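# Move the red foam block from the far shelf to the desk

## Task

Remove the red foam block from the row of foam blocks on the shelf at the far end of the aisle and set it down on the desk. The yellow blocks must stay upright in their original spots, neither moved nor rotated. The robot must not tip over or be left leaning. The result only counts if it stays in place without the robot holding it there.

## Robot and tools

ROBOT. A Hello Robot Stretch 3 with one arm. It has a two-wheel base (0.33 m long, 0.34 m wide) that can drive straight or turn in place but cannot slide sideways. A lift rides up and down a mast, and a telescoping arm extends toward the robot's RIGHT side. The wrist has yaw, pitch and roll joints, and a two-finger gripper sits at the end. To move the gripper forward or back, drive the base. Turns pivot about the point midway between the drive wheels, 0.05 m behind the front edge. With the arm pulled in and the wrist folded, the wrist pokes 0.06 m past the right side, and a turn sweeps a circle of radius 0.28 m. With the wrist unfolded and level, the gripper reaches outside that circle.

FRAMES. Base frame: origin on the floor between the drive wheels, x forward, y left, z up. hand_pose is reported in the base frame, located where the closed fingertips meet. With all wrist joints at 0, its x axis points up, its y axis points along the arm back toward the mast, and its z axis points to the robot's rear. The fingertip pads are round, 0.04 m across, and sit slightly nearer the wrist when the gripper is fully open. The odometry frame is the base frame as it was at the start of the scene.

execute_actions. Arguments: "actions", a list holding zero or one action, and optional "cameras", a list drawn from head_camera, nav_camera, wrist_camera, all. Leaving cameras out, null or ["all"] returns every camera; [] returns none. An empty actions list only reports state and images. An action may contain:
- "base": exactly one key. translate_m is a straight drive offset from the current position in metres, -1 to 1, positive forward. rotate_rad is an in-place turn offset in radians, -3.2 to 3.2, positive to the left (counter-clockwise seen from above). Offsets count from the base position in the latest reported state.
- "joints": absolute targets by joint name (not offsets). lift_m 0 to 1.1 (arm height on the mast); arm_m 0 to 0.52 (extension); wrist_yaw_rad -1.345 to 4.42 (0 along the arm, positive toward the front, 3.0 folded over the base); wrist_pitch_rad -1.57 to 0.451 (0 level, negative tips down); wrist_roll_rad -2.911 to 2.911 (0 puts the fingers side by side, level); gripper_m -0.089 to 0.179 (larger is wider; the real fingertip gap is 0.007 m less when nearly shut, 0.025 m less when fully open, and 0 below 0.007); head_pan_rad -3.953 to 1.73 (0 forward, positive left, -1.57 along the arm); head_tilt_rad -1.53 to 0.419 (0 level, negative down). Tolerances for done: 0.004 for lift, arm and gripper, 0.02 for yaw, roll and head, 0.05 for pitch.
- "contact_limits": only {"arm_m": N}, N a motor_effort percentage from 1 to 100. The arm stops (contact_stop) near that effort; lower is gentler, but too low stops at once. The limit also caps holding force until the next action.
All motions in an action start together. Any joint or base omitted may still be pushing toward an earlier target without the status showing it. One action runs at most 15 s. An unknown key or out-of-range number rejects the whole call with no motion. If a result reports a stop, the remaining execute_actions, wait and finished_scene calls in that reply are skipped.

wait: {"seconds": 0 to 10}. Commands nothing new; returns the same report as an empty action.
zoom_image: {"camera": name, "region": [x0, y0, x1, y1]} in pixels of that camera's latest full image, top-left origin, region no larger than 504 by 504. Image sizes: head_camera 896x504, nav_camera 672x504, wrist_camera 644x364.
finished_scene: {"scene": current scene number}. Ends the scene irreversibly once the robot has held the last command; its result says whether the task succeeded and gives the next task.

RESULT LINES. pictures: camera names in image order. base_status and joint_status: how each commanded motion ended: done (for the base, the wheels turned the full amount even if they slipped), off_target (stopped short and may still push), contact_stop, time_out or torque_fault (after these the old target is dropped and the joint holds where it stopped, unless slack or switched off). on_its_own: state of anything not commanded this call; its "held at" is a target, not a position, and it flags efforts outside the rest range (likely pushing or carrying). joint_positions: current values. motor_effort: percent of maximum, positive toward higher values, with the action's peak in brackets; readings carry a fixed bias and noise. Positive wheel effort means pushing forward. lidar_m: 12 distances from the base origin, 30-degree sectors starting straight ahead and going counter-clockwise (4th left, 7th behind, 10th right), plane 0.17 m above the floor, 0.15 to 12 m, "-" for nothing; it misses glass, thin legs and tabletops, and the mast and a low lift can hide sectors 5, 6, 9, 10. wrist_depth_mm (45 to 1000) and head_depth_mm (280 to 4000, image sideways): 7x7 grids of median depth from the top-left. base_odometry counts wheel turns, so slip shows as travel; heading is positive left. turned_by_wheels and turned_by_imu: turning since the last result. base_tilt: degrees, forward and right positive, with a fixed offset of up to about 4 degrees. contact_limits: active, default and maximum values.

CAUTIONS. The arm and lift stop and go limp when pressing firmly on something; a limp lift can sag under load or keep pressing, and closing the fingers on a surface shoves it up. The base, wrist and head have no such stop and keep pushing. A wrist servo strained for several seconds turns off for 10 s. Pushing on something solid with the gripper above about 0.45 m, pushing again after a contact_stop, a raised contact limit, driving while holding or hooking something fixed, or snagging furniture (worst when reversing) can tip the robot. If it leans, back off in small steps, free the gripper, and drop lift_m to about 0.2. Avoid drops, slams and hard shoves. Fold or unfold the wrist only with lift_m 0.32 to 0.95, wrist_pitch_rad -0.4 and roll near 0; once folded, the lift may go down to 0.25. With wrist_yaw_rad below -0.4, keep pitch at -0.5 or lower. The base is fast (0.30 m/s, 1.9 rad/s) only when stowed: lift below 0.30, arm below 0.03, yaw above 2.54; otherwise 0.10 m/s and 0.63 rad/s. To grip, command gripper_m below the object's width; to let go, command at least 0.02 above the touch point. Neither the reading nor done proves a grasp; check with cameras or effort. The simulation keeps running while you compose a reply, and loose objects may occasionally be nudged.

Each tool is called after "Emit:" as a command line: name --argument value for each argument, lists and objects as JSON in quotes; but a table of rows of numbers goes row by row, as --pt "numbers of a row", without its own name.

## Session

Emit:
execute_actions --actions '[]'

Scene clock: 0.00 s.
base_odometry: x=+0.000 y=+0.000 heading=+0.000 (m, m, rad; odometry frame)
turned_by_wheels: +0.000 (rad since the last result)
turned_by_imu: +0.000 (rad since the last result)
base_tilt: forward=+0.8 right=+0.1 (deg)
lidar_m: 1.12 1.22 1.65 1.64 1.80 1.43 1.76 1.49 2.10 2.08 1.39 1.24
head_depth_mm: 1893 2872 2864 2876 2897 2494 1994 / 1915 2915 2960 2985 3013 3034 2077 / 1920 2737 2979 3016 3047 2806 2062 / 1745 1074 1083 1099 1112 1126 1133 / 1764 1087 1101 1111 1126 1131 1146 / 1763 1109 1123 1129 1144 1152 1163 / 1974 2639 1143 1143 1161 1169 1185
base_status: not commanded
joint_positions: lift_m=+0.441 arm_m=-0.002 wrist_yaw_rad=+2.878 wrist_pitch_rad=-0.564 wrist_roll_rad=+0.018 gripper_m=+0.037 head_pan_rad=+0.006 head_tilt_rad=+0.011
joint_status: not commanded
motor_effort: left_wheel=+0 right_wheel=+0 lift_m=+35 arm_m=+1 wrist_yaw_rad=+1 wrist_pitch_rad=+5 wrist_roll_rad=-1 gripper_m=+0 head_pan_rad=+0 head_tilt_rad=+1 (%)
hand_pose: x=+0.0319 y=+0.0540 z=+0.4221 quat_wxyz=(+0.286, +0.705, +0.103, +0.641) (m; base frame)
wrist_depth_mm: - - - - - - - / - - - - - - - / - - - - - - - / 904 - 868 894 851 834 828 / 754 725 730 749 728 705 708 / 642 634 - 625 - 604 610 / 566 562 - 548 541 537 532
pictures: head_camera (sideways: a quarter turn clockwise sets it upright), nav_camera (sideways: a quarter turn counterclockwise sets it upright), wrist_camera
camera_calibration (this result's frames):
head_camera: T_world_to_cam=[[-0.0325367, -0.0423366, -0.998573, 1.32388], [0.0130446, 0.998999, -0.0427797, 0.0613535], [0.999385, -0.0144179, -0.0319519, -0.00479317], [0, 0, 0, 1]] pos_world=[0.0470647, -0.00531241, 1.32447]
nav_camera: T_world_to_cam=[[-0.00928384, 0.0121346, 0.999883, -1.26005], [0.000627889, -0.999926, 0.0121409, 0.0361504], [0.999957, 0.00074053, 0.00927553, -0.0642363], [0, 0, 0, 1]] pos_world=[0.0525127, 0.0514855, 1.26006]
wrist_camera: T_world_to_cam=[[0.968429, -0.241016, -0.0636926, 0.0194195], [-0.203089, -0.614594, -0.762253, 0.401818], [0.14457, 0.751123, -0.644138, 0.387249], [0, 0, 0, 1]] pos_world=[0.00681369, -0.039236, 0.556965]
Images, in order (width x height): head_camera 896x504, nav_camera 672x504, wrist_camera 644x364.

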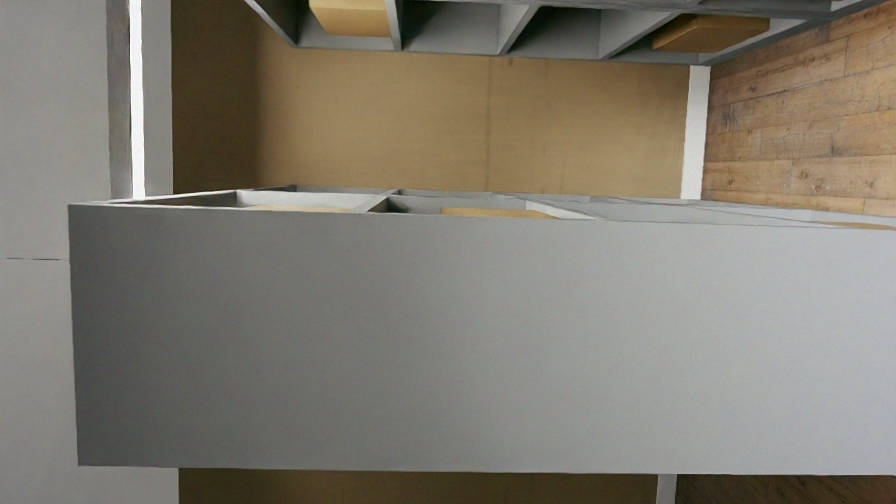

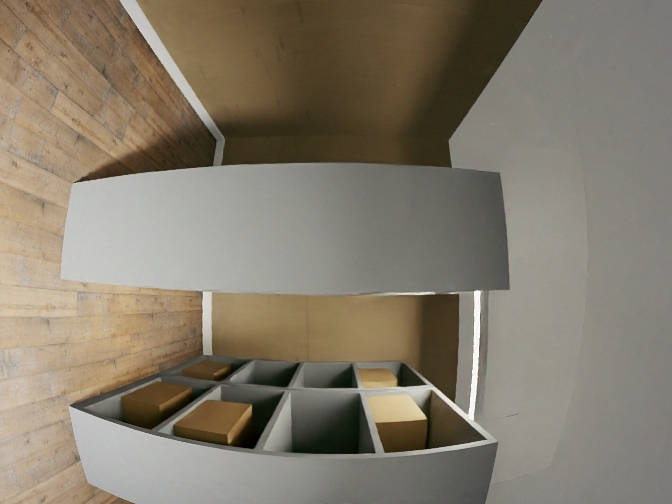

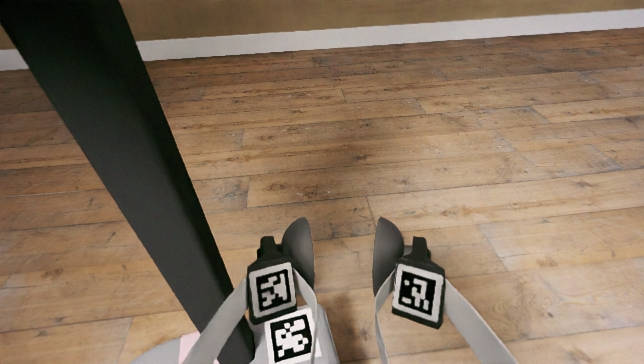

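Emit:
execute_actions --actions '[{"joints":{"lift_m":0.28,"wrist_pitch_rad":-0.4,"head_tilt_rad":-0.45,"head_pan_rad":0.4},"base":{"rotate_rad":-0.53}}]' --cameras '[]'

Emit:
execute_actions --actions '[{"base":{"translate_m":0.7}}]' --cameras '["head_camera","nav_camera"]'

Scene clock: 9.50 s.
base_odometry: x=+0.000 y=+0.000 heading=-0.530 (m, m, rad; odometry frame)
turned_by_wheels: -0.530 (rad since the last result)
turned_by_imu: -0.531 (rad since the last result)
base_tilt: forward=+0.9 right=-0.1 (deg)
lidar_m: 1.24 1.12 1.21 1.66 1.65 1.78 1.43 1.77 1.49 2.11 2.08 1.41
head_depth_mm: 1717 1831 1718 1533 1473 1543 1312 / 2565 2714 2423 2218 1956 1588 1315 / 2574 2815 3143 2791 2041 1581 1309 / 2540 2797 3109 2767 2017 1576 1298 / 945 1022 1125 1264 1431 1518 1293 / 923 1009 1112 1236 1395 1527 1296 / 925 1007 1110 1244 1395 1509 1282
base_status: done
joint_positions: lift_m=+0.280 arm_m=-0.002 wrist_yaw_rad=+2.878 wrist_pitch_rad=-0.422 wrist_roll_rad=+0.018 gripper_m=+0.037 head_pan_rad=+0.393 head_tilt_rad=-0.444
joint_status: all done
motor_effort: left_wheel=+3(8) right_wheel=-4(6) lift_m=+27(28) arm_m=+1(1) wrist_yaw_rad=+0(0) wrist_pitch_rad=+11(12) wrist_roll_rad=-1(1) gripper_m=+0(0) head_pan_rad=+3(21) head_tilt_rad=-2(29) (%)
hand_pose: x=+0.0372 y=+0.0736 z=+0.2921 quat_wxyz=(+0.238, +0.710, +0.054, +0.660) (m; base frame)
wrist_depth_mm: - - - - - - 850 / - - - - - - 890 / - - - - - - 928 / 804 - 790 770 768 757 734 / 636 - 622 629 621 594 591 / 525 511 526 503 - 493 497 / 456 - - 432 428 424 424
pictures: none
No camera images: the call's "cameras" was empty. Leave "cameras" out to get every camera's image.

Scene clock: 13.57 s.
base_odometry: x=+0.604 y=-0.354 heading=-0.530 (m, m, rad; odometry frame)
turned_by_wheels: +0.000 (rad since the last result)
turned_by_imu: -0.001 (rad since the last result)
base_tilt: forward=+0.8 right=-0.1 (deg)
lidar_m: 0.54 0.93 0.58 0.78 1.91 2.07 2.13 2.02 2.29 1.86 1.84 0.59
head_depth_mm: 1127 1230 1076 841 842 861 755 / 1151 1256 1295 1417 1117 1207 1229 / 1983 2132 2342 2060 1827 1533 1305 / 1975 2190 2436 2603 2029 1575 1300 / 1981 2189 2433 2574 2012 1574 1302 / 1931 2079 2232 1986 1801 1570 1295 / 1131 1203 1332 1444 1261 1222 1189
base_status: done
joint_positions: lift_m=+0.280 arm_m=-0.002 wrist_yaw_rad=+2.878 wrist_pitch_rad=-0.421 wrist_roll_rad=+0.018 gripper_m=+0.037 head_pan_rad=+0.393 head_tilt_rad=-0.445
joint_status: not commanded
motor_effort: left_wheel=+3(14) right_wheel=-3(6) lift_m=+27(28) arm_m=+0(1) wrist_yaw_rad=+0(0) wrist_pitch_rad=+11(11) wrist_roll_rad=+0(1) gripper_m=+0(0) head_pan_rad=+3(3) head_tilt_rad=-2(3) (%)
hand_pose: x=+0.0372 y=+0.0737 z=+0.2923 quat_wxyz=(+0.238, +0.710, +0.054, +0.660) (m; base frame)
wrist_depth_mm: - - - 741 602 755 - / - - - 835 668 842 - / - - - 926 733 880 - / 813 - 780 769 739 747 730 / 634 - 616 629 628 596 594 / 520 509 530 504 - 498 487 / 458 - - 434 430 429 421
pictures: head_camera (sideways: a quarter turn clockwise sets it upright), nav_camera (sideways: a quarter turn counterclockwise sets it upright)
camera_calibration (this result's frames):
head_camera: T_world_to_cam=[[-0.417106, -0.218554, -0.882189, 1.17414], [-0.384215, 0.922058, -0.0467704, 0.0689452], [0.823651, 0.319442, -0.468568, 0.564554], [0, 0, 0, 1]] pos_world=[0.051237, 0.0126992, 1.30357]
nav_camera: T_world_to_cam=[[0.394275, 0.176662, 0.901853, -1.13431], [0.383479, -0.923455, 0.0132438, 0.0323869], [0.83516, 0.340619, -0.431841, 0.510926], [0, 0, 0, 1]] pos_world=[0.00810569, 0.0562668, 1.24319]
Images, in order (width x height): head_camera 896x504, nav_camera 672x504.

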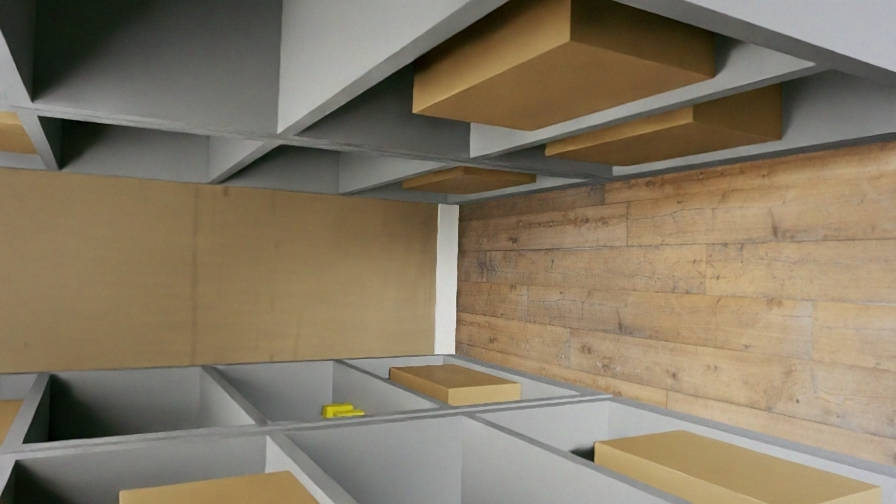

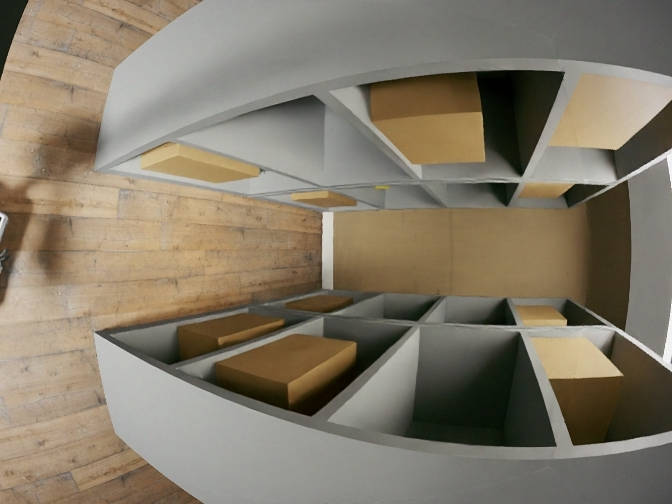

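Emit:
execute_actions --actions '[{"base":{"translate_m":0.14}}]' --cameras '[]'

Emit:
execute_actions --actions '[{"base":{"rotate_rad":-2.735},"joints":{"head_pan_rad":-3.0,"head_tilt_rad":-0.8}}]' --cameras '["nav_camera"]'

Emit:
execute_actions --actions '[{"base":{"translate_m":-0.8}}]' --cameras '["head_camera"]'

Scene clock: 23.60 s.
base_odometry: x=+0.725 y=-0.424 heading=-0.530 (m, m, rad; odometry frame)
turned_by_wheels: +0.000 (rad since the last result)
turned_by_imu: -0.001 (rad since the last result)
base_tilt: forward=+0.9 right=-0.3 (deg)
lidar_m: 0.40 1.27 0.52 0.56 1.96 2.13 2.27 2.14 2.24 1.80 1.79 0.43
head_depth_mm: 1014 1106 1078 671 721 713 556 / 1021 1108 1144 1010 910 882 832 / 1850 2018 2179 1632 1519 1451 1264 / 1874 2082 2266 2468 2004 1585 1299 / 1869 2043 2279 2475 1990 1566 1289 / 1851 1993 2196 2167 1923 1563 1285 / 1818 1636 1262 1368 1516 1424 1255
base_status: done
joint_positions: lift_m=+0.280 arm_m=-0.002 wrist_yaw_rad=+2.878 wrist_pitch_rad=-0.421 wrist_roll_rad=+0.018 gripper_m=+0.037 head_pan_rad=+0.393 head_tilt_rad=-0.445
joint_status: not commanded
motor_effort: left_wheel=+3(14) right_wheel=-3(7) lift_m=+27(27) arm_m=+1(0) wrist_yaw_rad=+0(1) wrist_pitch_rad=+10(10) wrist_roll_rad=+0(0) gripper_m=+0(0) head_pan_rad=+3(3) head_tilt_rad=-3(3) (%)
hand_pose: x=+0.0372 y=+0.0737 z=+0.2923 quat_wxyz=(+0.238, +0.710, +0.054, +0.660) (m; base frame)
wrist_depth_mm: - - 855 572 685 848 - / - - - 632 754 - - / - - 983 707 776 943 987 / 804 - 779 711 746 746 747 / 632 - 623 622 628 596 587 / 521 506 526 509 - 502 496 / 454 - - 435 430 427 420
pictures: none
No camera images: the call's "cameras" was empty. Leave "cameras" out to get every camera's image.

Scene clock: 26.40 s.
base_odometry: x=+0.725 y=-0.424 heading=+3.019 (m, m, rad; odometry frame)
turned_by_wheels: -2.735 (rad since the last result)
turned_by_imu: -2.731 (rad since the last result)
base_tilt: forward=+0.8 right=-0.2 (deg)
lidar_m: 2.14 2.53 1.85 1.78 0.48 0.40 0.93 0.67 0.52 1.96 2.03 2.27
head_depth_mm: 1773 1204 1009 911 850 796 1099 / 1941 2139 1925 1558 1348 1231 1108 / 1969 2278 2090 1745 1479 1286 - / 2017 2335 2114 1724 1477 1270 - / 1919 1807 1944 1732 1466 1267 1163 / 1132 1303 1337 1419 1408 1272 1133 / 827 1320 1212 1045 1150 1207 1117
base_status: done
joint_positions: lift_m=+0.280 arm_m=-0.002 wrist_yaw_rad=+2.878 wrist_pitch_rad=-0.421 wrist_roll_rad=+0.018 gripper_m=+0.037 head_pan_rad=-2.993 head_tilt_rad=-0.790
joint_status: all done
motor_effort: left_wheel=+3(15) right_wheel=-3(9) lift_m=+27(27) arm_m=+0(0) wrist_yaw_rad=+0(1) wrist_pitch_rad=+10(11) wrist_roll_rad=+0(1) gripper_m=+0(0) head_pan_rad=-3(36) head_tilt_rad=-5(26) (%)
hand_pose: x=+0.0372 y=+0.0736 z=+0.2923 quat_wxyz=(+0.238, +0.710, +0.054, +0.660) (m; base frame)
wrist_depth_mm: - - - - - - - / - - - - - - - / 522 - - - - - 992 / 529 - 779 769 753 763 747 / 531 - 625 621 640 594 596 / 498 511 529 503 - 504 492 / 452 - - 433 428 424 419
pictures: nav_camera (sideways: a quarter turn counterclockwise sets it upright)
camera_calibration (this result's frames):
nav_camera: T_world_to_cam=[[-0.702078, -0.117181, 0.702392, -0.867585], [-0.152661, 0.988203, 0.01227, 0.0369309], [-0.695543, -0.0986131, -0.711685, 0.88433], [0, 0, 0, 1]] pos_world=[0.0116145, -0.0509528, 1.2383]
Images, in order (width x height): nav_camera 672x504.

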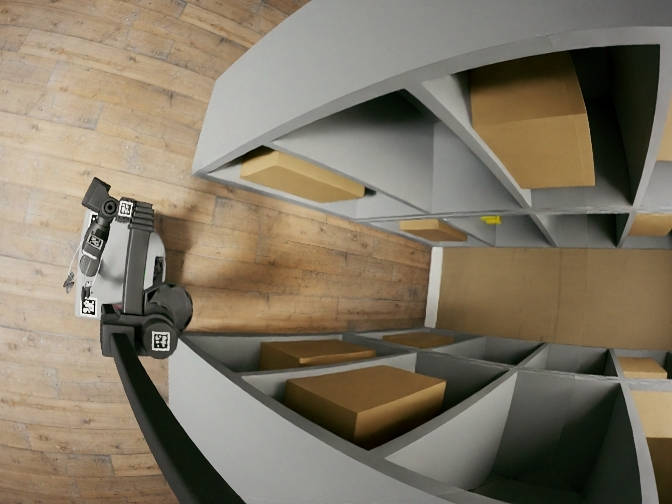

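Scene clock: 30.77 s.
base_odometry: x=+1.519 y=-0.522 heading=+3.019 (m, m, rad; odometry frame)
turned_by_wheels: +0.000 (rad since the last result)
turned_by_imu: +0.000 (rad since the last result)
base_tilt: forward=+0.9 right=+0.0 (deg)
lidar_m: 2.93 0.48 0.25 0.24 0.25 0.34 0.94 0.57 0.42 0.41 0.42 0.57
head_depth_mm: 1184 1319 1258 1025 773 769 677 / 1210 1397 1610 1572 1371 1090 946 / 1229 1422 1680 1752 1489 1283 - / 1252 1455 1719 1740 1474 1271 - / 1269 1471 1725 1716 1457 1265 1169 / 1233 1410 1334 1420 1440 1268 1145 / 867 1414 1165 1040 1124 1177 1099
base_status: done
joint_positions: lift_m=+0.280 arm_m=-0.002 wrist_yaw_rad=+2.878 wrist_pitch_rad=-0.421 wrist_roll_rad=+0.018 gripper_m=+0.037 head_pan_rad=-2.993 head_tilt_rad=-0.791
joint_status: not commanded
motor_effort: left_wheel=+3(9) right_wheel=-3(12) lift_m=+27(28) arm_m=+0(0) wrist_yaw_rad=+0(1) wrist_pitch_rad=+10(10) wrist_roll_rad=+0(0) gripper_m=+1(0) head_pan_rad=-2(3) head_tilt_rad=-5(3) (%)
hand_pose: x=+0.0372 y=+0.0736 z=+0.2923 quat_wxyz=(+0.238, +0.710, +0.054, +0.660) (m; base frame)
wrist_depth_mm: - 583 619 674 709 511 383 / - 267 272 295 759 532 391 / - 277 294 323 779 553 417 / 277 - 321 353 614 555 462 / 306 - 351 455 509 489 566 / 335 355 384 426 - 486 497 / 358 - - 432 427 424 424
pictures: head_camera (sideways: a quarter turn clockwise sets it upright)
camera_calibration (this result's frames):
head_camera: T_world_to_cam=[[0.725835, 0.151014, -0.671088, 0.891988], [0.164882, -0.985358, -0.0434, 0.0611873], [-0.667816, -0.0791493, -0.740106, 0.92689], [0, 0, 0, 1]] pos_world=[-0.0385327, -0.00104826, 1.28726]
Images, in order (width x height): head_camera 896x504.

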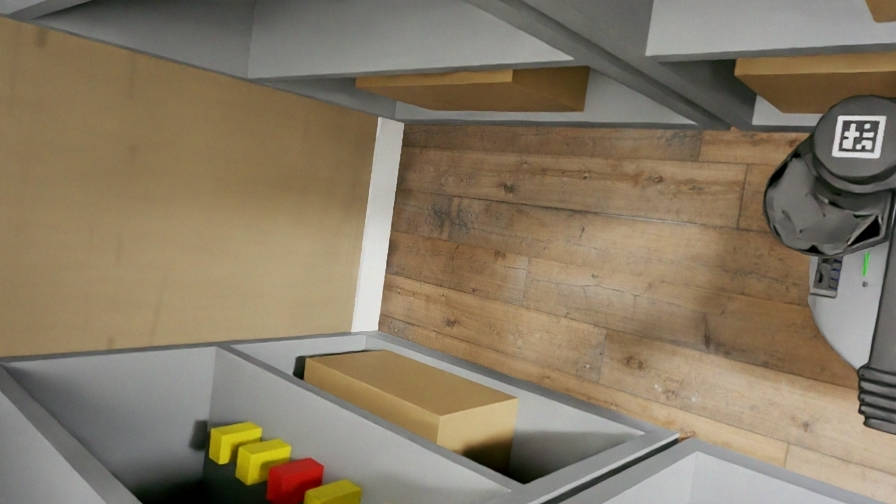

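Emit:
execute_actions --actions '[{"base":{"rotate_rad":0.012}}]' --cameras '[]'

Emit:
execute_actions --actions '[{"base":{"translate_m":-0.93},"joints":{"head_pan_rad":-1.57,"head_tilt_rad":-0.95}}]' --cameras '[]'

Emit:
execute_actions --actions '[{"joints":{"lift_m":0.6}}]' --cameras '["head_camera","nav_camera"]'

Scene clock: 37.50 s.
base_odometry: x=+1.519 y=-0.522 heading=+3.031 (m, m, rad; odometry frame)
turned_by_wheels: +0.012 (rad since the last result)
turned_by_imu: +0.011 (rad since the last result)
base_tilt: forward=+0.9 right=-0.2 (deg)
lidar_m: 3.33 0.48 0.25 0.24 0.25 0.34 0.99 0.56 0.42 0.41 0.42 0.57
head_depth_mm: 1166 1333 1258 1033 787 772 688 / 1214 1404 1629 1631 1373 1148 953 / 1226 1430 1698 1753 1473 1291 - / 1246 1452 1739 1750 1472 1283 - / 1255 1443 1708 1683 1464 1272 1167 / 1240 1403 1288 1412 1428 1266 1140 / 861 1421 1171 1048 1049 1166 1096
base_status: done
joint_positions: lift_m=+0.280 arm_m=-0.002 wrist_yaw_rad=+2.878 wrist_pitch_rad=-0.421 wrist_roll_rad=+0.018 gripper_m=+0.037 head_pan_rad=-2.993 head_tilt_rad=-0.791
joint_status: not commanded
motor_effort: left_wheel=+2(8) right_wheel=-2(5) lift_m=+27(27) arm_m=+0(0) wrist_yaw_rad=+1(0) wrist_pitch_rad=+11(11) wrist_roll_rad=+0(1) gripper_m=+0(0) head_pan_rad=-2(2) head_tilt_rad=-5(5) (%)
hand_pose: x=+0.0372 y=+0.0736 z=+0.2923 quat_wxyz=(+0.238, +0.710, +0.054, +0.660) (m; base frame)
wrist_depth_mm: - 596 607 672 726 520 386 / - 268 273 296 772 540 398 / - 278 292 321 771 554 409 / 280 - 320 356 619 555 454 / 306 - 353 456 512 484 573 / 335 359 387 425 - 478 490 / 359 - - 431 426 423 424
pictures: none
No camera images: the call's "cameras" was empty. Leave "cameras" out to get every camera's image.

Scene clock: 42.30 s.
base_odometry: x=+2.443 y=-0.625 heading=+3.031 (m, m, rad; odometry frame)
turned_by_wheels: +0.000 (rad since the last result)
turned_by_imu: +0.000 (rad since the last result)
base_tilt: forward=+0.9 right=-0.2 (deg)
lidar_m: 0.93 0.48 0.26 0.25 0.26 0.36 0.46 0.48 0.41 0.39 0.41 0.56
head_depth_mm: 585 478 984 910 1016 1197 1099 / 579 477 978 873 1004 1223 1130 / 576 472 991 866 1009 1227 - / 571 470 989 870 1011 1240 - / 565 466 984 854 1009 1231 1116 / 562 463 977 862 1233 1220 1094 / 556 460 978 881 1210 1211 1094
base_status: done
joint_positions: lift_m=+0.280 arm_m=-0.002 wrist_yaw_rad=+2.878 wrist_pitch_rad=-0.421 wrist_roll_rad=+0.018 gripper_m=+0.037 head_pan_rad=-1.577 head_tilt_rad=-0.938
joint_status: all done
motor_effort: left_wheel=+2(8) right_wheel=-2(9) lift_m=+28(28) arm_m=+0(0) wrist_yaw_rad=+1(1) wrist_pitch_rad=+11(10) wrist_roll_rad=+0(0) gripper_m=+0(0) head_pan_rad=+2(35) head_tilt_rad=-5(18) (%)
hand_pose: x=+0.0372 y=+0.0736 z=+0.2923 quat_wxyz=(+0.238, +0.710, +0.054, +0.660) (m; base frame)
wrist_depth_mm: - 595 613 492 715 526 384 / - 275 286 300 329 529 394 / - 293 309 328 699 552 416 / 294 - 336 367 565 558 462 / 323 - 371 408 492 493 537 / 355 374 404 440 - 494 495 / 367 - - 434 431 425 424
pictures: none
No camera images: the call's "cameras" was empty. Leave "cameras" out to get every camera's image.

Scene clock: 46.03 s.
base_odometry: x=+2.443 y=-0.625 heading=+3.031 (m, m, rad; odometry frame)
turned_by_wheels: +0.000 (rad since the last result)
turned_by_imu: -0.001 (rad since the last result)
base_tilt: forward=+0.9 right=-0.1 (deg)
lidar_m: 0.93 0.48 0.26 0.25 0.26 0.36 0.46 0.48 0.41 0.39 0.41 0.56
head_depth_mm: 584 479 989 912 1012 1205 1107 / 579 476 983 873 1005 1220 - / 575 472 997 871 1018 - - / 570 469 990 864 1016 - - / 564 467 986 857 1005 1201 1116 / 561 463 978 858 1225 1216 1100 / 558 461 973 880 1201 1216 1097
base_status: not commanded
joint_positions: lift_m=+0.600 arm_m=-0.002 wrist_yaw_rad=+2.878 wrist_pitch_rad=-0.421 wrist_roll_rad=+0.018 gripper_m=+0.037 head_pan_rad=-1.577 head_tilt_rad=-0.938
joint_status: all done
motor_effort: left_wheel=+1(2) right_wheel=-2(2) lift_m=+42(42) arm_m=+0(0) wrist_yaw_rad=+0(0) wrist_pitch_rad=+10(10) wrist_roll_rad=+0(0) gripper_m=+1(0) head_pan_rad=+2(3) head_tilt_rad=-5(6) (%)
hand_pose: x=+0.0372 y=+0.0737 z=+0.6118 quat_wxyz=(+0.238, +0.710, +0.053, +0.660) (m; base frame)
wrist_depth_mm: - 619 660 689 723 523 386 / - 669 683 724 715 534 395 / 500 506 499 491 479 468 418 / 379 - 364 362 376 417 455 / 309 - 529 565 886 585 544 / 612 476 491 488 - 616 667 / 545 434 490 537 670 675 743
pictures: head_camera (sideways: a quarter turn clockwise sets it upright), nav_camera (sideways: a quarter turn counterclockwise sets it upright)
camera_calibration (this result's frames):
head_camera: T_world_to_cam=[[-0.037311, 0.831044, -0.554953, 0.745331], [0.999025, 0.017907, -0.0403514, 0.052122], [-0.0235962, -0.555918, -0.830902, 1.04102], [0, 0, 0, 1]] pos_world=[0.000301911, -0.0416174, 1.28071]
nav_camera: T_world_to_cam=[[0.00749487, -0.807473, 0.589856, -0.72528], [-0.999935, -0.000955885, 0.0113969, 0.0432383], [-0.00863884, -0.589903, -0.807428, 1.00464], [0, 0, 0, 1]] pos_world=[0.0573503, 0.00703725, 1.23849]
Images, in order (width x height): head_camera 896x504, nav_camera 672x504.

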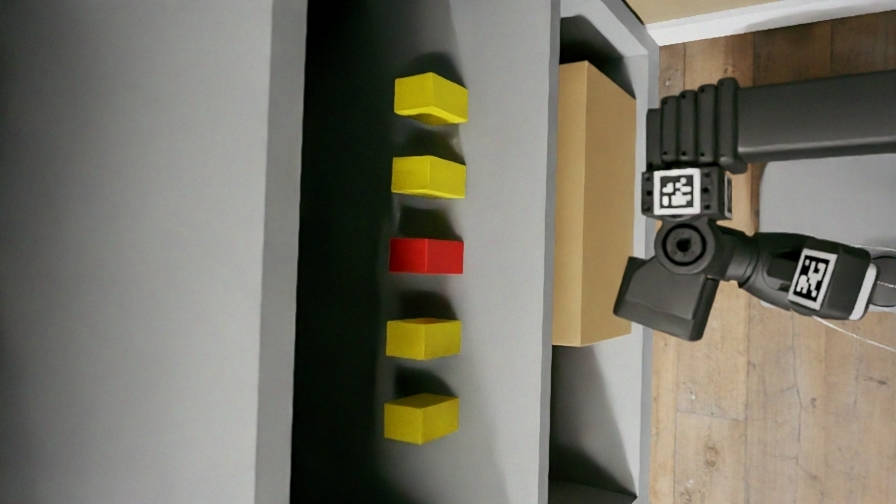

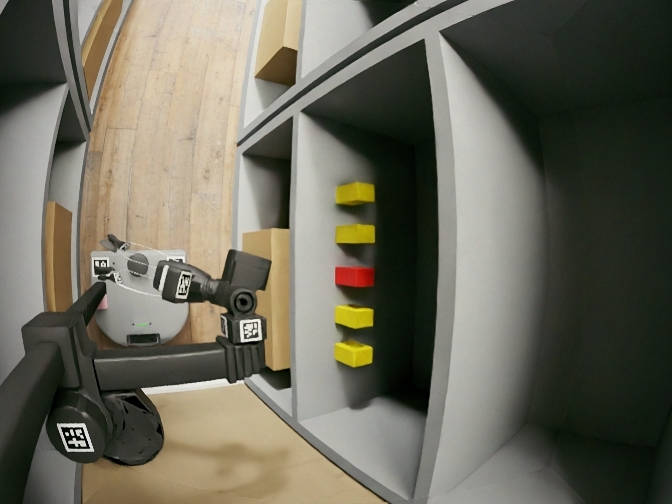

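Emit:
execute_actions --actions '[{"joints":{"wrist_yaw_rad":0,"wrist_roll_rad":0}}]' --cameras '[]'

Emit:
execute_actions --actions '[{"joints":{"wrist_pitch_rad":-0.1,"gripper_m":0.078,"lift_m":0.505,"arm_m":0.05}}]' --cameras '["head_camera","wrist_camera"]'

Scene clock: 51.90 s.
base_odometry: x=+2.443 y=-0.625 heading=+3.031 (m, m, rad; odometry frame)
turned_by_wheels: +0.000 (rad since the last result)
turned_by_imu: -0.001 (rad since the last result)
base_tilt: forward=+1.0 right=-0.1 (deg)
lidar_m: 0.93 0.48 0.26 0.25 0.26 0.36 0.46 0.48 0.41 0.39 0.41 0.56
head_depth_mm: 585 479 982 910 1021 1199 1102 / 582 474 977 879 1003 1227 - / 574 472 996 865 1011 - - / 571 469 986 870 - - - / 565 466 985 860 1007 1221 1115 / 561 463 981 856 1227 1213 1095 / 558 460 977 880 1206 1217 1098
base_status: not commanded
joint_positions: lift_m=+0.600 arm_m=-0.002 wrist_yaw_rad=+0.002 wrist_pitch_rad=-0.421 wrist_roll_rad=+0.004 gripper_m=+0.037 head_pan_rad=-1.577 head_tilt_rad=-0.938
joint_status: all done
motor_effort: left_wheel=+2(2) right_wheel=-2(2) lift_m=+41(42) arm_m=+0(0) wrist_yaw_rad=-1(2) wrist_pitch_rad=+10(10) wrist_roll_rad=-2(3) gripper_m=+0(0) head_pan_rad=+3(2) head_tilt_rad=-5(6) (%)
hand_pose: x=-0.0211 y=-0.3667 z=+0.6118 quat_wxyz=(+0.691, +0.148, -0.692, -0.148) (m; base frame)
wrist_depth_mm: 499 548 534 526 529 521 494 / 504 592 583 582 576 566 497 / 448 318 306 299 325 298 270 / 350 317 309 305 318 319 319 / 294 291 289 292 298 284 280 / 243 240 245 237 - 234 234 / 230 225 220 216 216 213 210
pictures: none
No camera images: the call's "cameras" was empty. Leave "cameras" out to get every camera's image.

Scene clock: 53.60 s.
base_odometry: x=+2.443 y=-0.625 heading=+3.031 (m, m, rad; odometry frame)
turned_by_wheels: +0.000 (rad since the last result)
turned_by_imu: +0.000 (rad since the last result)
base_tilt: forward=+0.8 right=-0.2 (deg)
lidar_m: 0.93 0.48 0.26 0.25 0.26 0.36 0.46 0.48 0.41 0.39 0.41 0.56
head_depth_mm: 584 478 985 911 1014 1196 1096 / 578 476 984 875 1004 1224 1122 / 575 472 986 869 1005 - - / 571 469 991 881 835 1212 - / 567 466 980 858 1004 1222 1113 / 560 464 983 854 1226 1216 1097 / 558 461 975 885 1207 1219 1094
base_status: not commanded
joint_positions: lift_m=+0.505 arm_m=+0.050 wrist_yaw_rad=+0.001 wrist_pitch_rad=-0.124 wrist_roll_rad=+0.004 gripper_m=+0.078 head_pan_rad=-1.577 head_tilt_rad=-0.938
joint_status: all done
motor_effort: left_wheel=+1(2) right_wheel=-2(2) lift_m=+27(35) arm_m=+4(6) wrist_yaw_rad=+0(1) wrist_pitch_rad=+12(12) wrist_roll_rad=-2(2) gripper_m=+0(81) head_pan_rad=+3(2) head_tilt_rad=-5(5) (%)
hand_pose: x=-0.0212 y=-0.4460 z=+0.5883 quat_wxyz=(+0.705, +0.044, -0.707, -0.044) (m; base frame)
wrist_depth_mm: 491 495 494 487 481 486 471 / 500 527 519 514 505 495 487 / 486 543 533 528 522 522 469 / 228 211 392 204 431 199 225 / 227 222 244 214 283 208 222 / 223 224 - 218 217 216 210 / 176 175 175 175 176 171 176
pictures: head_camera (sideways: a quarter turn clockwise sets it upright), wrist_camera
camera_calibration (this result's frames):
head_camera: T_world_to_cam=[[-0.0373111, 0.831045, -0.554953, 0.745331], [0.999025, 0.0179071, -0.0403514, 0.052122], [-0.0235961, -0.555918, -0.830902, 1.04102], [0, 0, 0, 1]] pos_world=[0.000301916, -0.0416174, 1.28071]
wrist_camera: T_world_to_cam=[[-0.998211, -0.0482763, -0.0352682, -0.0115322], [0.0214996, 0.260585, -0.965212, 0.724903], [0.0557872, -0.964243, -0.259081, -0.115845], [0, 0, 0, 1]] pos_world=[-0.020634, -0.301158, 0.669265]
Images, in order (width x height): head_camera 896x504, wrist_camera 644x364.

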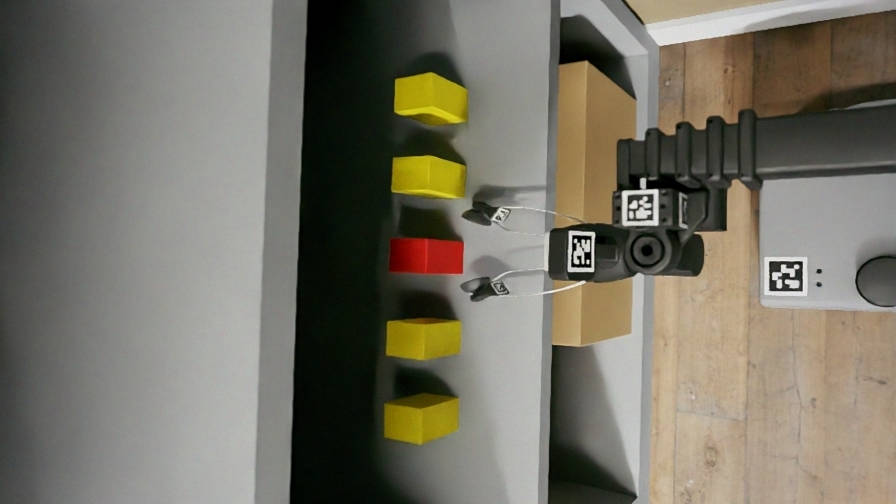

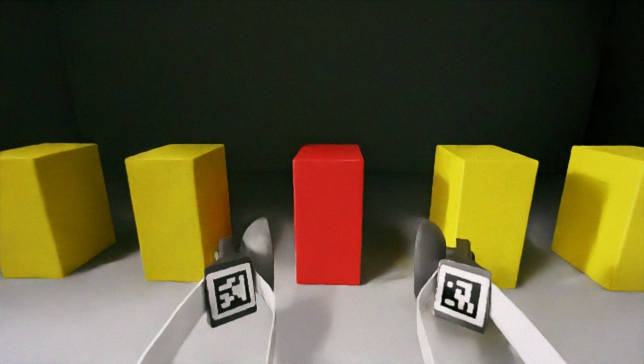

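Needs about 8 mm forward.

Emit:
execute_actions --actions '[{"base":{"translate_m":0.008},"joints":{"arm_m":0.07}}]' --cameras '["wrist_camera"]'

Emit:
execute_actions --actions '[{"joints":{"arm_m":0.125,"gripper_m":0.074}}]' --cameras '["wrist_camera"]'

Emit:
execute_actions --actions '[{"joints":{"gripper_m":0.015}}]' --cameras '[]'

Emit:
execute_actions --actions '[{"joints":{"arm_m":0,"lift_m":0.6,"head_pan_rad":0,"head_tilt_rad":-0.5}}]'

Scene clock: 59.13 s.
base_odometry: x=+2.435 y=-0.624 heading=+3.031 (m, m, rad; odometry frame)
turned_by_wheels: +0.000 (rad since the last result)
turned_by_imu: -0.001 (rad since the last result)
base_tilt: forward=+0.8 right=-0.1 (deg)
lidar_m: 0.93 0.47 0.26 0.25 0.26 0.36 0.47 0.49 0.41 0.39 0.57 0.56
head_depth_mm: 585 478 985 909 1032 1203 1106 / 579 475 977 874 1005 1237 1119 / 575 471 993 871 997 - - / 571 468 986 850 835 1218 - / 565 466 982 865 1006 1221 1126 / 561 464 978 856 1233 1205 1100 / 557 460 976 885 1214 1213 1095
base_status: done
joint_positions: lift_m=+0.505 arm_m=+0.070 wrist_yaw_rad=+0.001 wrist_pitch_rad=-0.124 wrist_roll_rad=+0.004 gripper_m=+0.078 head_pan_rad=-1.577 head_tilt_rad=-0.938
joint_status: all done
motor_effort: left_wheel=+2(8) right_wheel=-2(3) lift_m=+27(27) arm_m=+4(4) wrist_yaw_rad=+0(1) wrist_pitch_rad=+13(12) wrist_roll_rad=-2(2) gripper_m=+0(1) head_pan_rad=+3(3) head_tilt_rad=-5(5) (%)
hand_pose: x=-0.0212 y=-0.4660 z=+0.5883 quat_wxyz=(+0.705, +0.044, -0.707, -0.044) (m; base frame)
wrist_depth_mm: 474 483 473 469 463 461 458 / 485 502 503 491 480 475 474 / 478 518 513 504 501 502 495 / 217 189 392 185 432 180 223 / 219 198 221 191 284 187 222 / 212 205 - 201 206 194 212 / 176 175 175 175 175 172 175
pictures: wrist_camera
camera_calibration (this result's frames):
wrist_camera: T_world_to_cam=[[-0.998214, -0.0482227, -0.035266, -0.0124875], [0.021514, 0.26054, -0.965223, 0.730113], [0.0557339, -0.964258, -0.259037, -0.135159], [0, 0, 0, 1]] pos_world=[-0.0206399, -0.321154, 0.66927]
Images, in order (width x height): wrist_camera 644x364.

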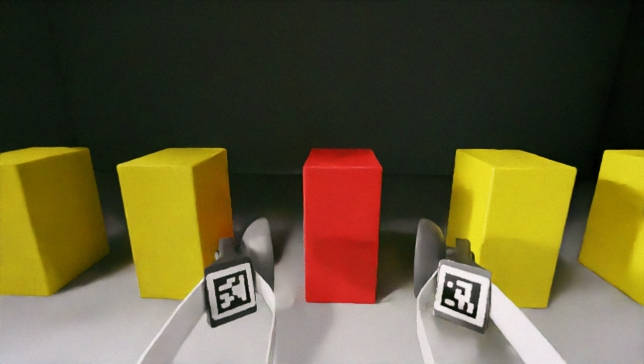

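Scene clock: 60.67 s.
base_odometry: x=+2.435 y=-0.624 heading=+3.031 (m, m, rad; odometry frame)
turned_by_wheels: +0.000 (rad since the last result)
turned_by_imu: +0.000 (rad since the last result)
base_tilt: forward=+1.0 right=-0.2 (deg)
lidar_m: 0.93 0.47 0.26 0.25 0.26 0.36 0.47 0.49 0.41 0.39 0.58 0.56
head_depth_mm: 584 477 982 911 1030 1196 1109 / 581 475 981 869 996 1229 1118 / 575 473 999 870 833 1233 - / 570 468 991 847 - 1226 - / 565 467 982 861 1002 1217 1110 / 562 463 974 858 1230 1218 1097 / 557 461 973 884 1214 1208 1094
base_status: not commanded
joint_positions: lift_m=+0.505 arm_m=+0.125 wrist_yaw_rad=+0.001 wrist_pitch_rad=-0.124 wrist_roll_rad=+0.004 gripper_m=+0.074 head_pan_rad=-1.577 head_tilt_rad=-0.938
joint_status: all done
motor_effort: left_wheel=+2(2) right_wheel=-2(2) lift_m=+27(27) arm_m=+4(5) wrist_yaw_rad=+0(0) wrist_pitch_rad=+12(12) wrist_roll_rad=-2(2) gripper_m=+0(26) head_pan_rad=+2(3) head_tilt_rad=-6(6) (%)
hand_pose: x=-0.0213 y=-0.5210 z=+0.5884 quat_wxyz=(+0.705, +0.044, -0.707, -0.044) (m; base frame)
wrist_depth_mm: 426 433 424 415 413 410 407 / 454 445 443 440 435 430 423 / 470 460 469 457 453 446 443 / 455 151 473 167 460 179 146 / 136 136 305 131 130 165 125 / 144 142 - 137 138 152 132 / 162 149 168 145 168 161 138
pictures: wrist_camera
camera_calibration (this result's frames):
wrist_camera: T_world_to_cam=[[-0.998219, -0.0481087, -0.0352618, -0.0151118], [0.0215446, 0.260454, -0.965246, 0.744434], [0.0556208, -0.964287, -0.258954, -0.188258], [0, 0, 0, 1]] pos_world=[-0.0206524, -0.376152, 0.669279]
Images, in order (width x height): wrist_camera 644x364.

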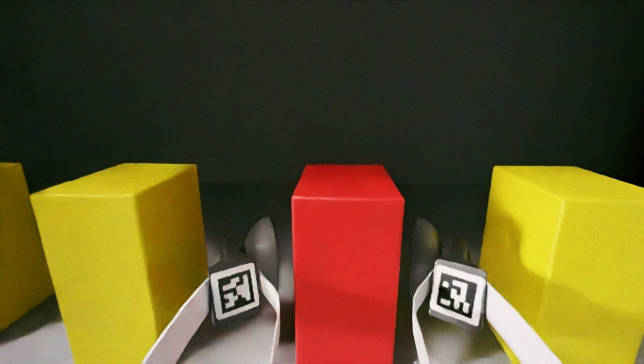

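Scene clock: 61.73 s.
base_odometry: x=+2.435 y=-0.624 heading=+3.031 (m, m, rad; odometry frame)
turned_by_wheels: +0.000 (rad since the last result)
turned_by_imu: +0.000 (rad since the last result)
base_tilt: forward=+0.9 right=-0.2 (deg)
lidar_m: 0.93 0.47 0.26 0.25 0.26 0.36 0.47 0.49 0.41 0.39 0.57 0.56
head_depth_mm: 586 478 985 908 1028 1202 1094 / 578 476 981 874 1007 1221 1128 / 574 472 990 867 838 1236 - / 573 469 988 852 1035 1232 - / 566 465 987 863 1006 1219 1115 / 561 463 978 860 1234 1216 1098 / 557 461 971 885 1216 1216 1096
base_status: not commanded
joint_positions: lift_m=+0.505 arm_m=+0.125 wrist_yaw_rad=+0.001 wrist_pitch_rad=-0.124 wrist_roll_rad=+0.004 gripper_m=+0.016 head_pan_rad=-1.577 head_tilt_rad=-0.938
joint_status: all done
motor_effort: left_wheel=+1(2) right_wheel=-2(2) lift_m=+27(27) arm_m=+3(3) wrist_yaw_rad=-1(0) wrist_pitch_rad=+12(12) wrist_roll_rad=-2(2) gripper_m=-15(88) head_pan_rad=+3(3) head_tilt_rad=-6(4) (%)
hand_pose: x=-0.0213 y=-0.5210 z=+0.5884 quat_wxyz=(+0.705, +0.044, -0.707, -0.044) (m; base frame)
wrist_depth_mm: 430 427 423 415 413 411 407 / 447 451 442 439 431 429 428 / 465 473 464 456 451 448 439 / 455 151 471 165 460 180 146 / 136 136 305 126 273 165 126 / 144 143 198 132 131 164 131 / 162 150 176 140 168 152 138
pictures: none
No camera images: the call's "cameras" was empty. Leave "cameras" out to get every camera's image.

Scene clock: 63.90 s.
base_odometry: x=+2.435 y=-0.624 heading=+3.031 (m, m, rad; odometry frame)
turned_by_wheels: +0.000 (rad since the last result)
turned_by_imu: +0.000 (rad since the last result)
base_tilt: forward=+0.9 right=-0.2 (deg)
lidar_m: 0.93 0.47 0.26 0.25 0.26 0.36 0.47 0.49 0.41 0.39 0.58 0.56
head_depth_mm: 1160 1226 1385 1494 1160 1177 1185 / 3748 - 3505 1604 1559 1431 1255 / 3787 - 3683 2501 1865 1502 1268 / 3708 - 3701 2489 1868 1502 1254 / 3723 - 3656 2483 1863 1504 1249 / 1152 1249 1362 1285 1343 1353 1196 / 1127 1219 880 913 975 871 804
base_status: not commanded
joint_positions: lift_m=+0.600 arm_m=+0.000 wrist_yaw_rad=+0.000 wrist_pitch_rad=-0.124 wrist_roll_rad=+0.004 gripper_m=+0.016 head_pan_rad=-0.007 head_tilt_rad=-0.507
joint_status: all done
motor_effort: left_wheel=+1(2) right_wheel=-2(2) lift_m=+42(43) arm_m=-2(2) wrist_yaw_rad=+0(0) wrist_pitch_rad=+12(12) wrist_roll_rad=-2(2) gripper_m=-16(15) head_pan_rad=+3(33) head_tilt_rad=+3(29) (%)
hand_pose: x=-0.0214 y=-0.3965 z=+0.6828 quat_wxyz=(+0.705, +0.044, -0.707, -0.044) (m; base frame)
wrist_depth_mm: 489 550 541 541 534 524 505 / 487 569 563 560 557 539 501 / 488 594 591 593 572 575 500 / 496 623 621 165 602 597 503 / 469 493 532 126 284 532 456 / 381 308 284 133 131 309 273 / 304 304 296 141 290 291 285
pictures: head_camera (sideways: a quarter turn clockwise sets it upright), nav_camera (sideways: a quarter turn counterclockwise sets it upright), wrist_camera
camera_calibration (this result's frames):
head_camera: T_world_to_cam=[[-0.523264, -0.0383737, -0.851306, 1.13451], [0.00250825, 0.998912, -0.046569, 0.0663202], [0.852167, -0.0265032, -0.522599, 0.634681], [0, 0, 0, 1]] pos_world=[0.0526298, -0.00589139, 1.30059]
nav_camera: T_world_to_cam=[[0.48721, 0.00868002, 0.873242, -1.09756], [-0.00581423, -0.999896, 0.0131829, 0.0348419], [0.873266, -0.0115001, -0.487108, 0.582609], [0, 0, 0, 1]] pos_world=[0.0261717, 0.0510652, 1.24177]
wrist_camera: T_world_to_cam=[[-0.998237, -0.0477356, -0.035262, -0.00574137], [0.0216421, 0.260446, -0.965246, 0.803181], [0.0552604, -0.964308, -0.258953, -0.043821], [0, 0, 0, 1]] pos_world=[-0.0206922, -0.251716, 0.763717]
Images, in order (width x height): head_camera 896x504, nav_camera 672x504, wrist_camera 644x364.

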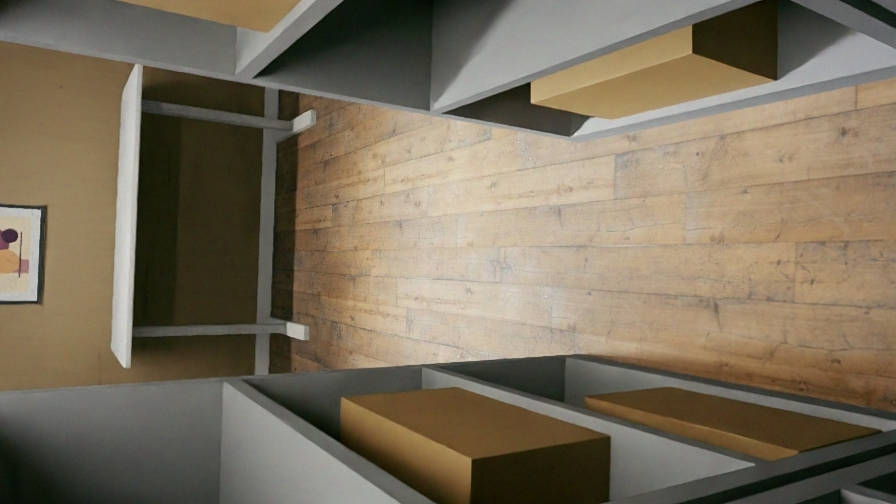

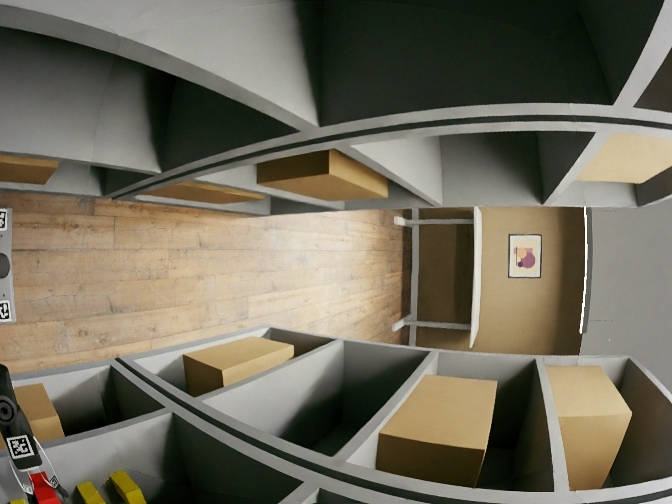

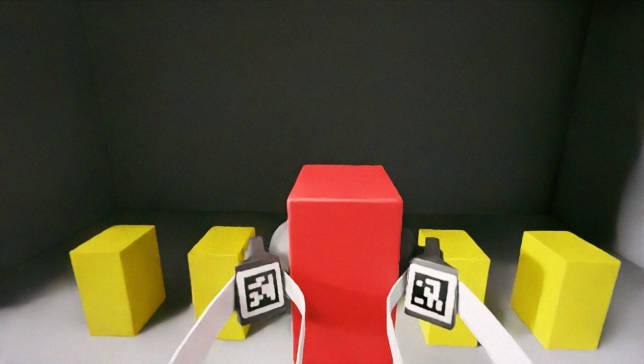

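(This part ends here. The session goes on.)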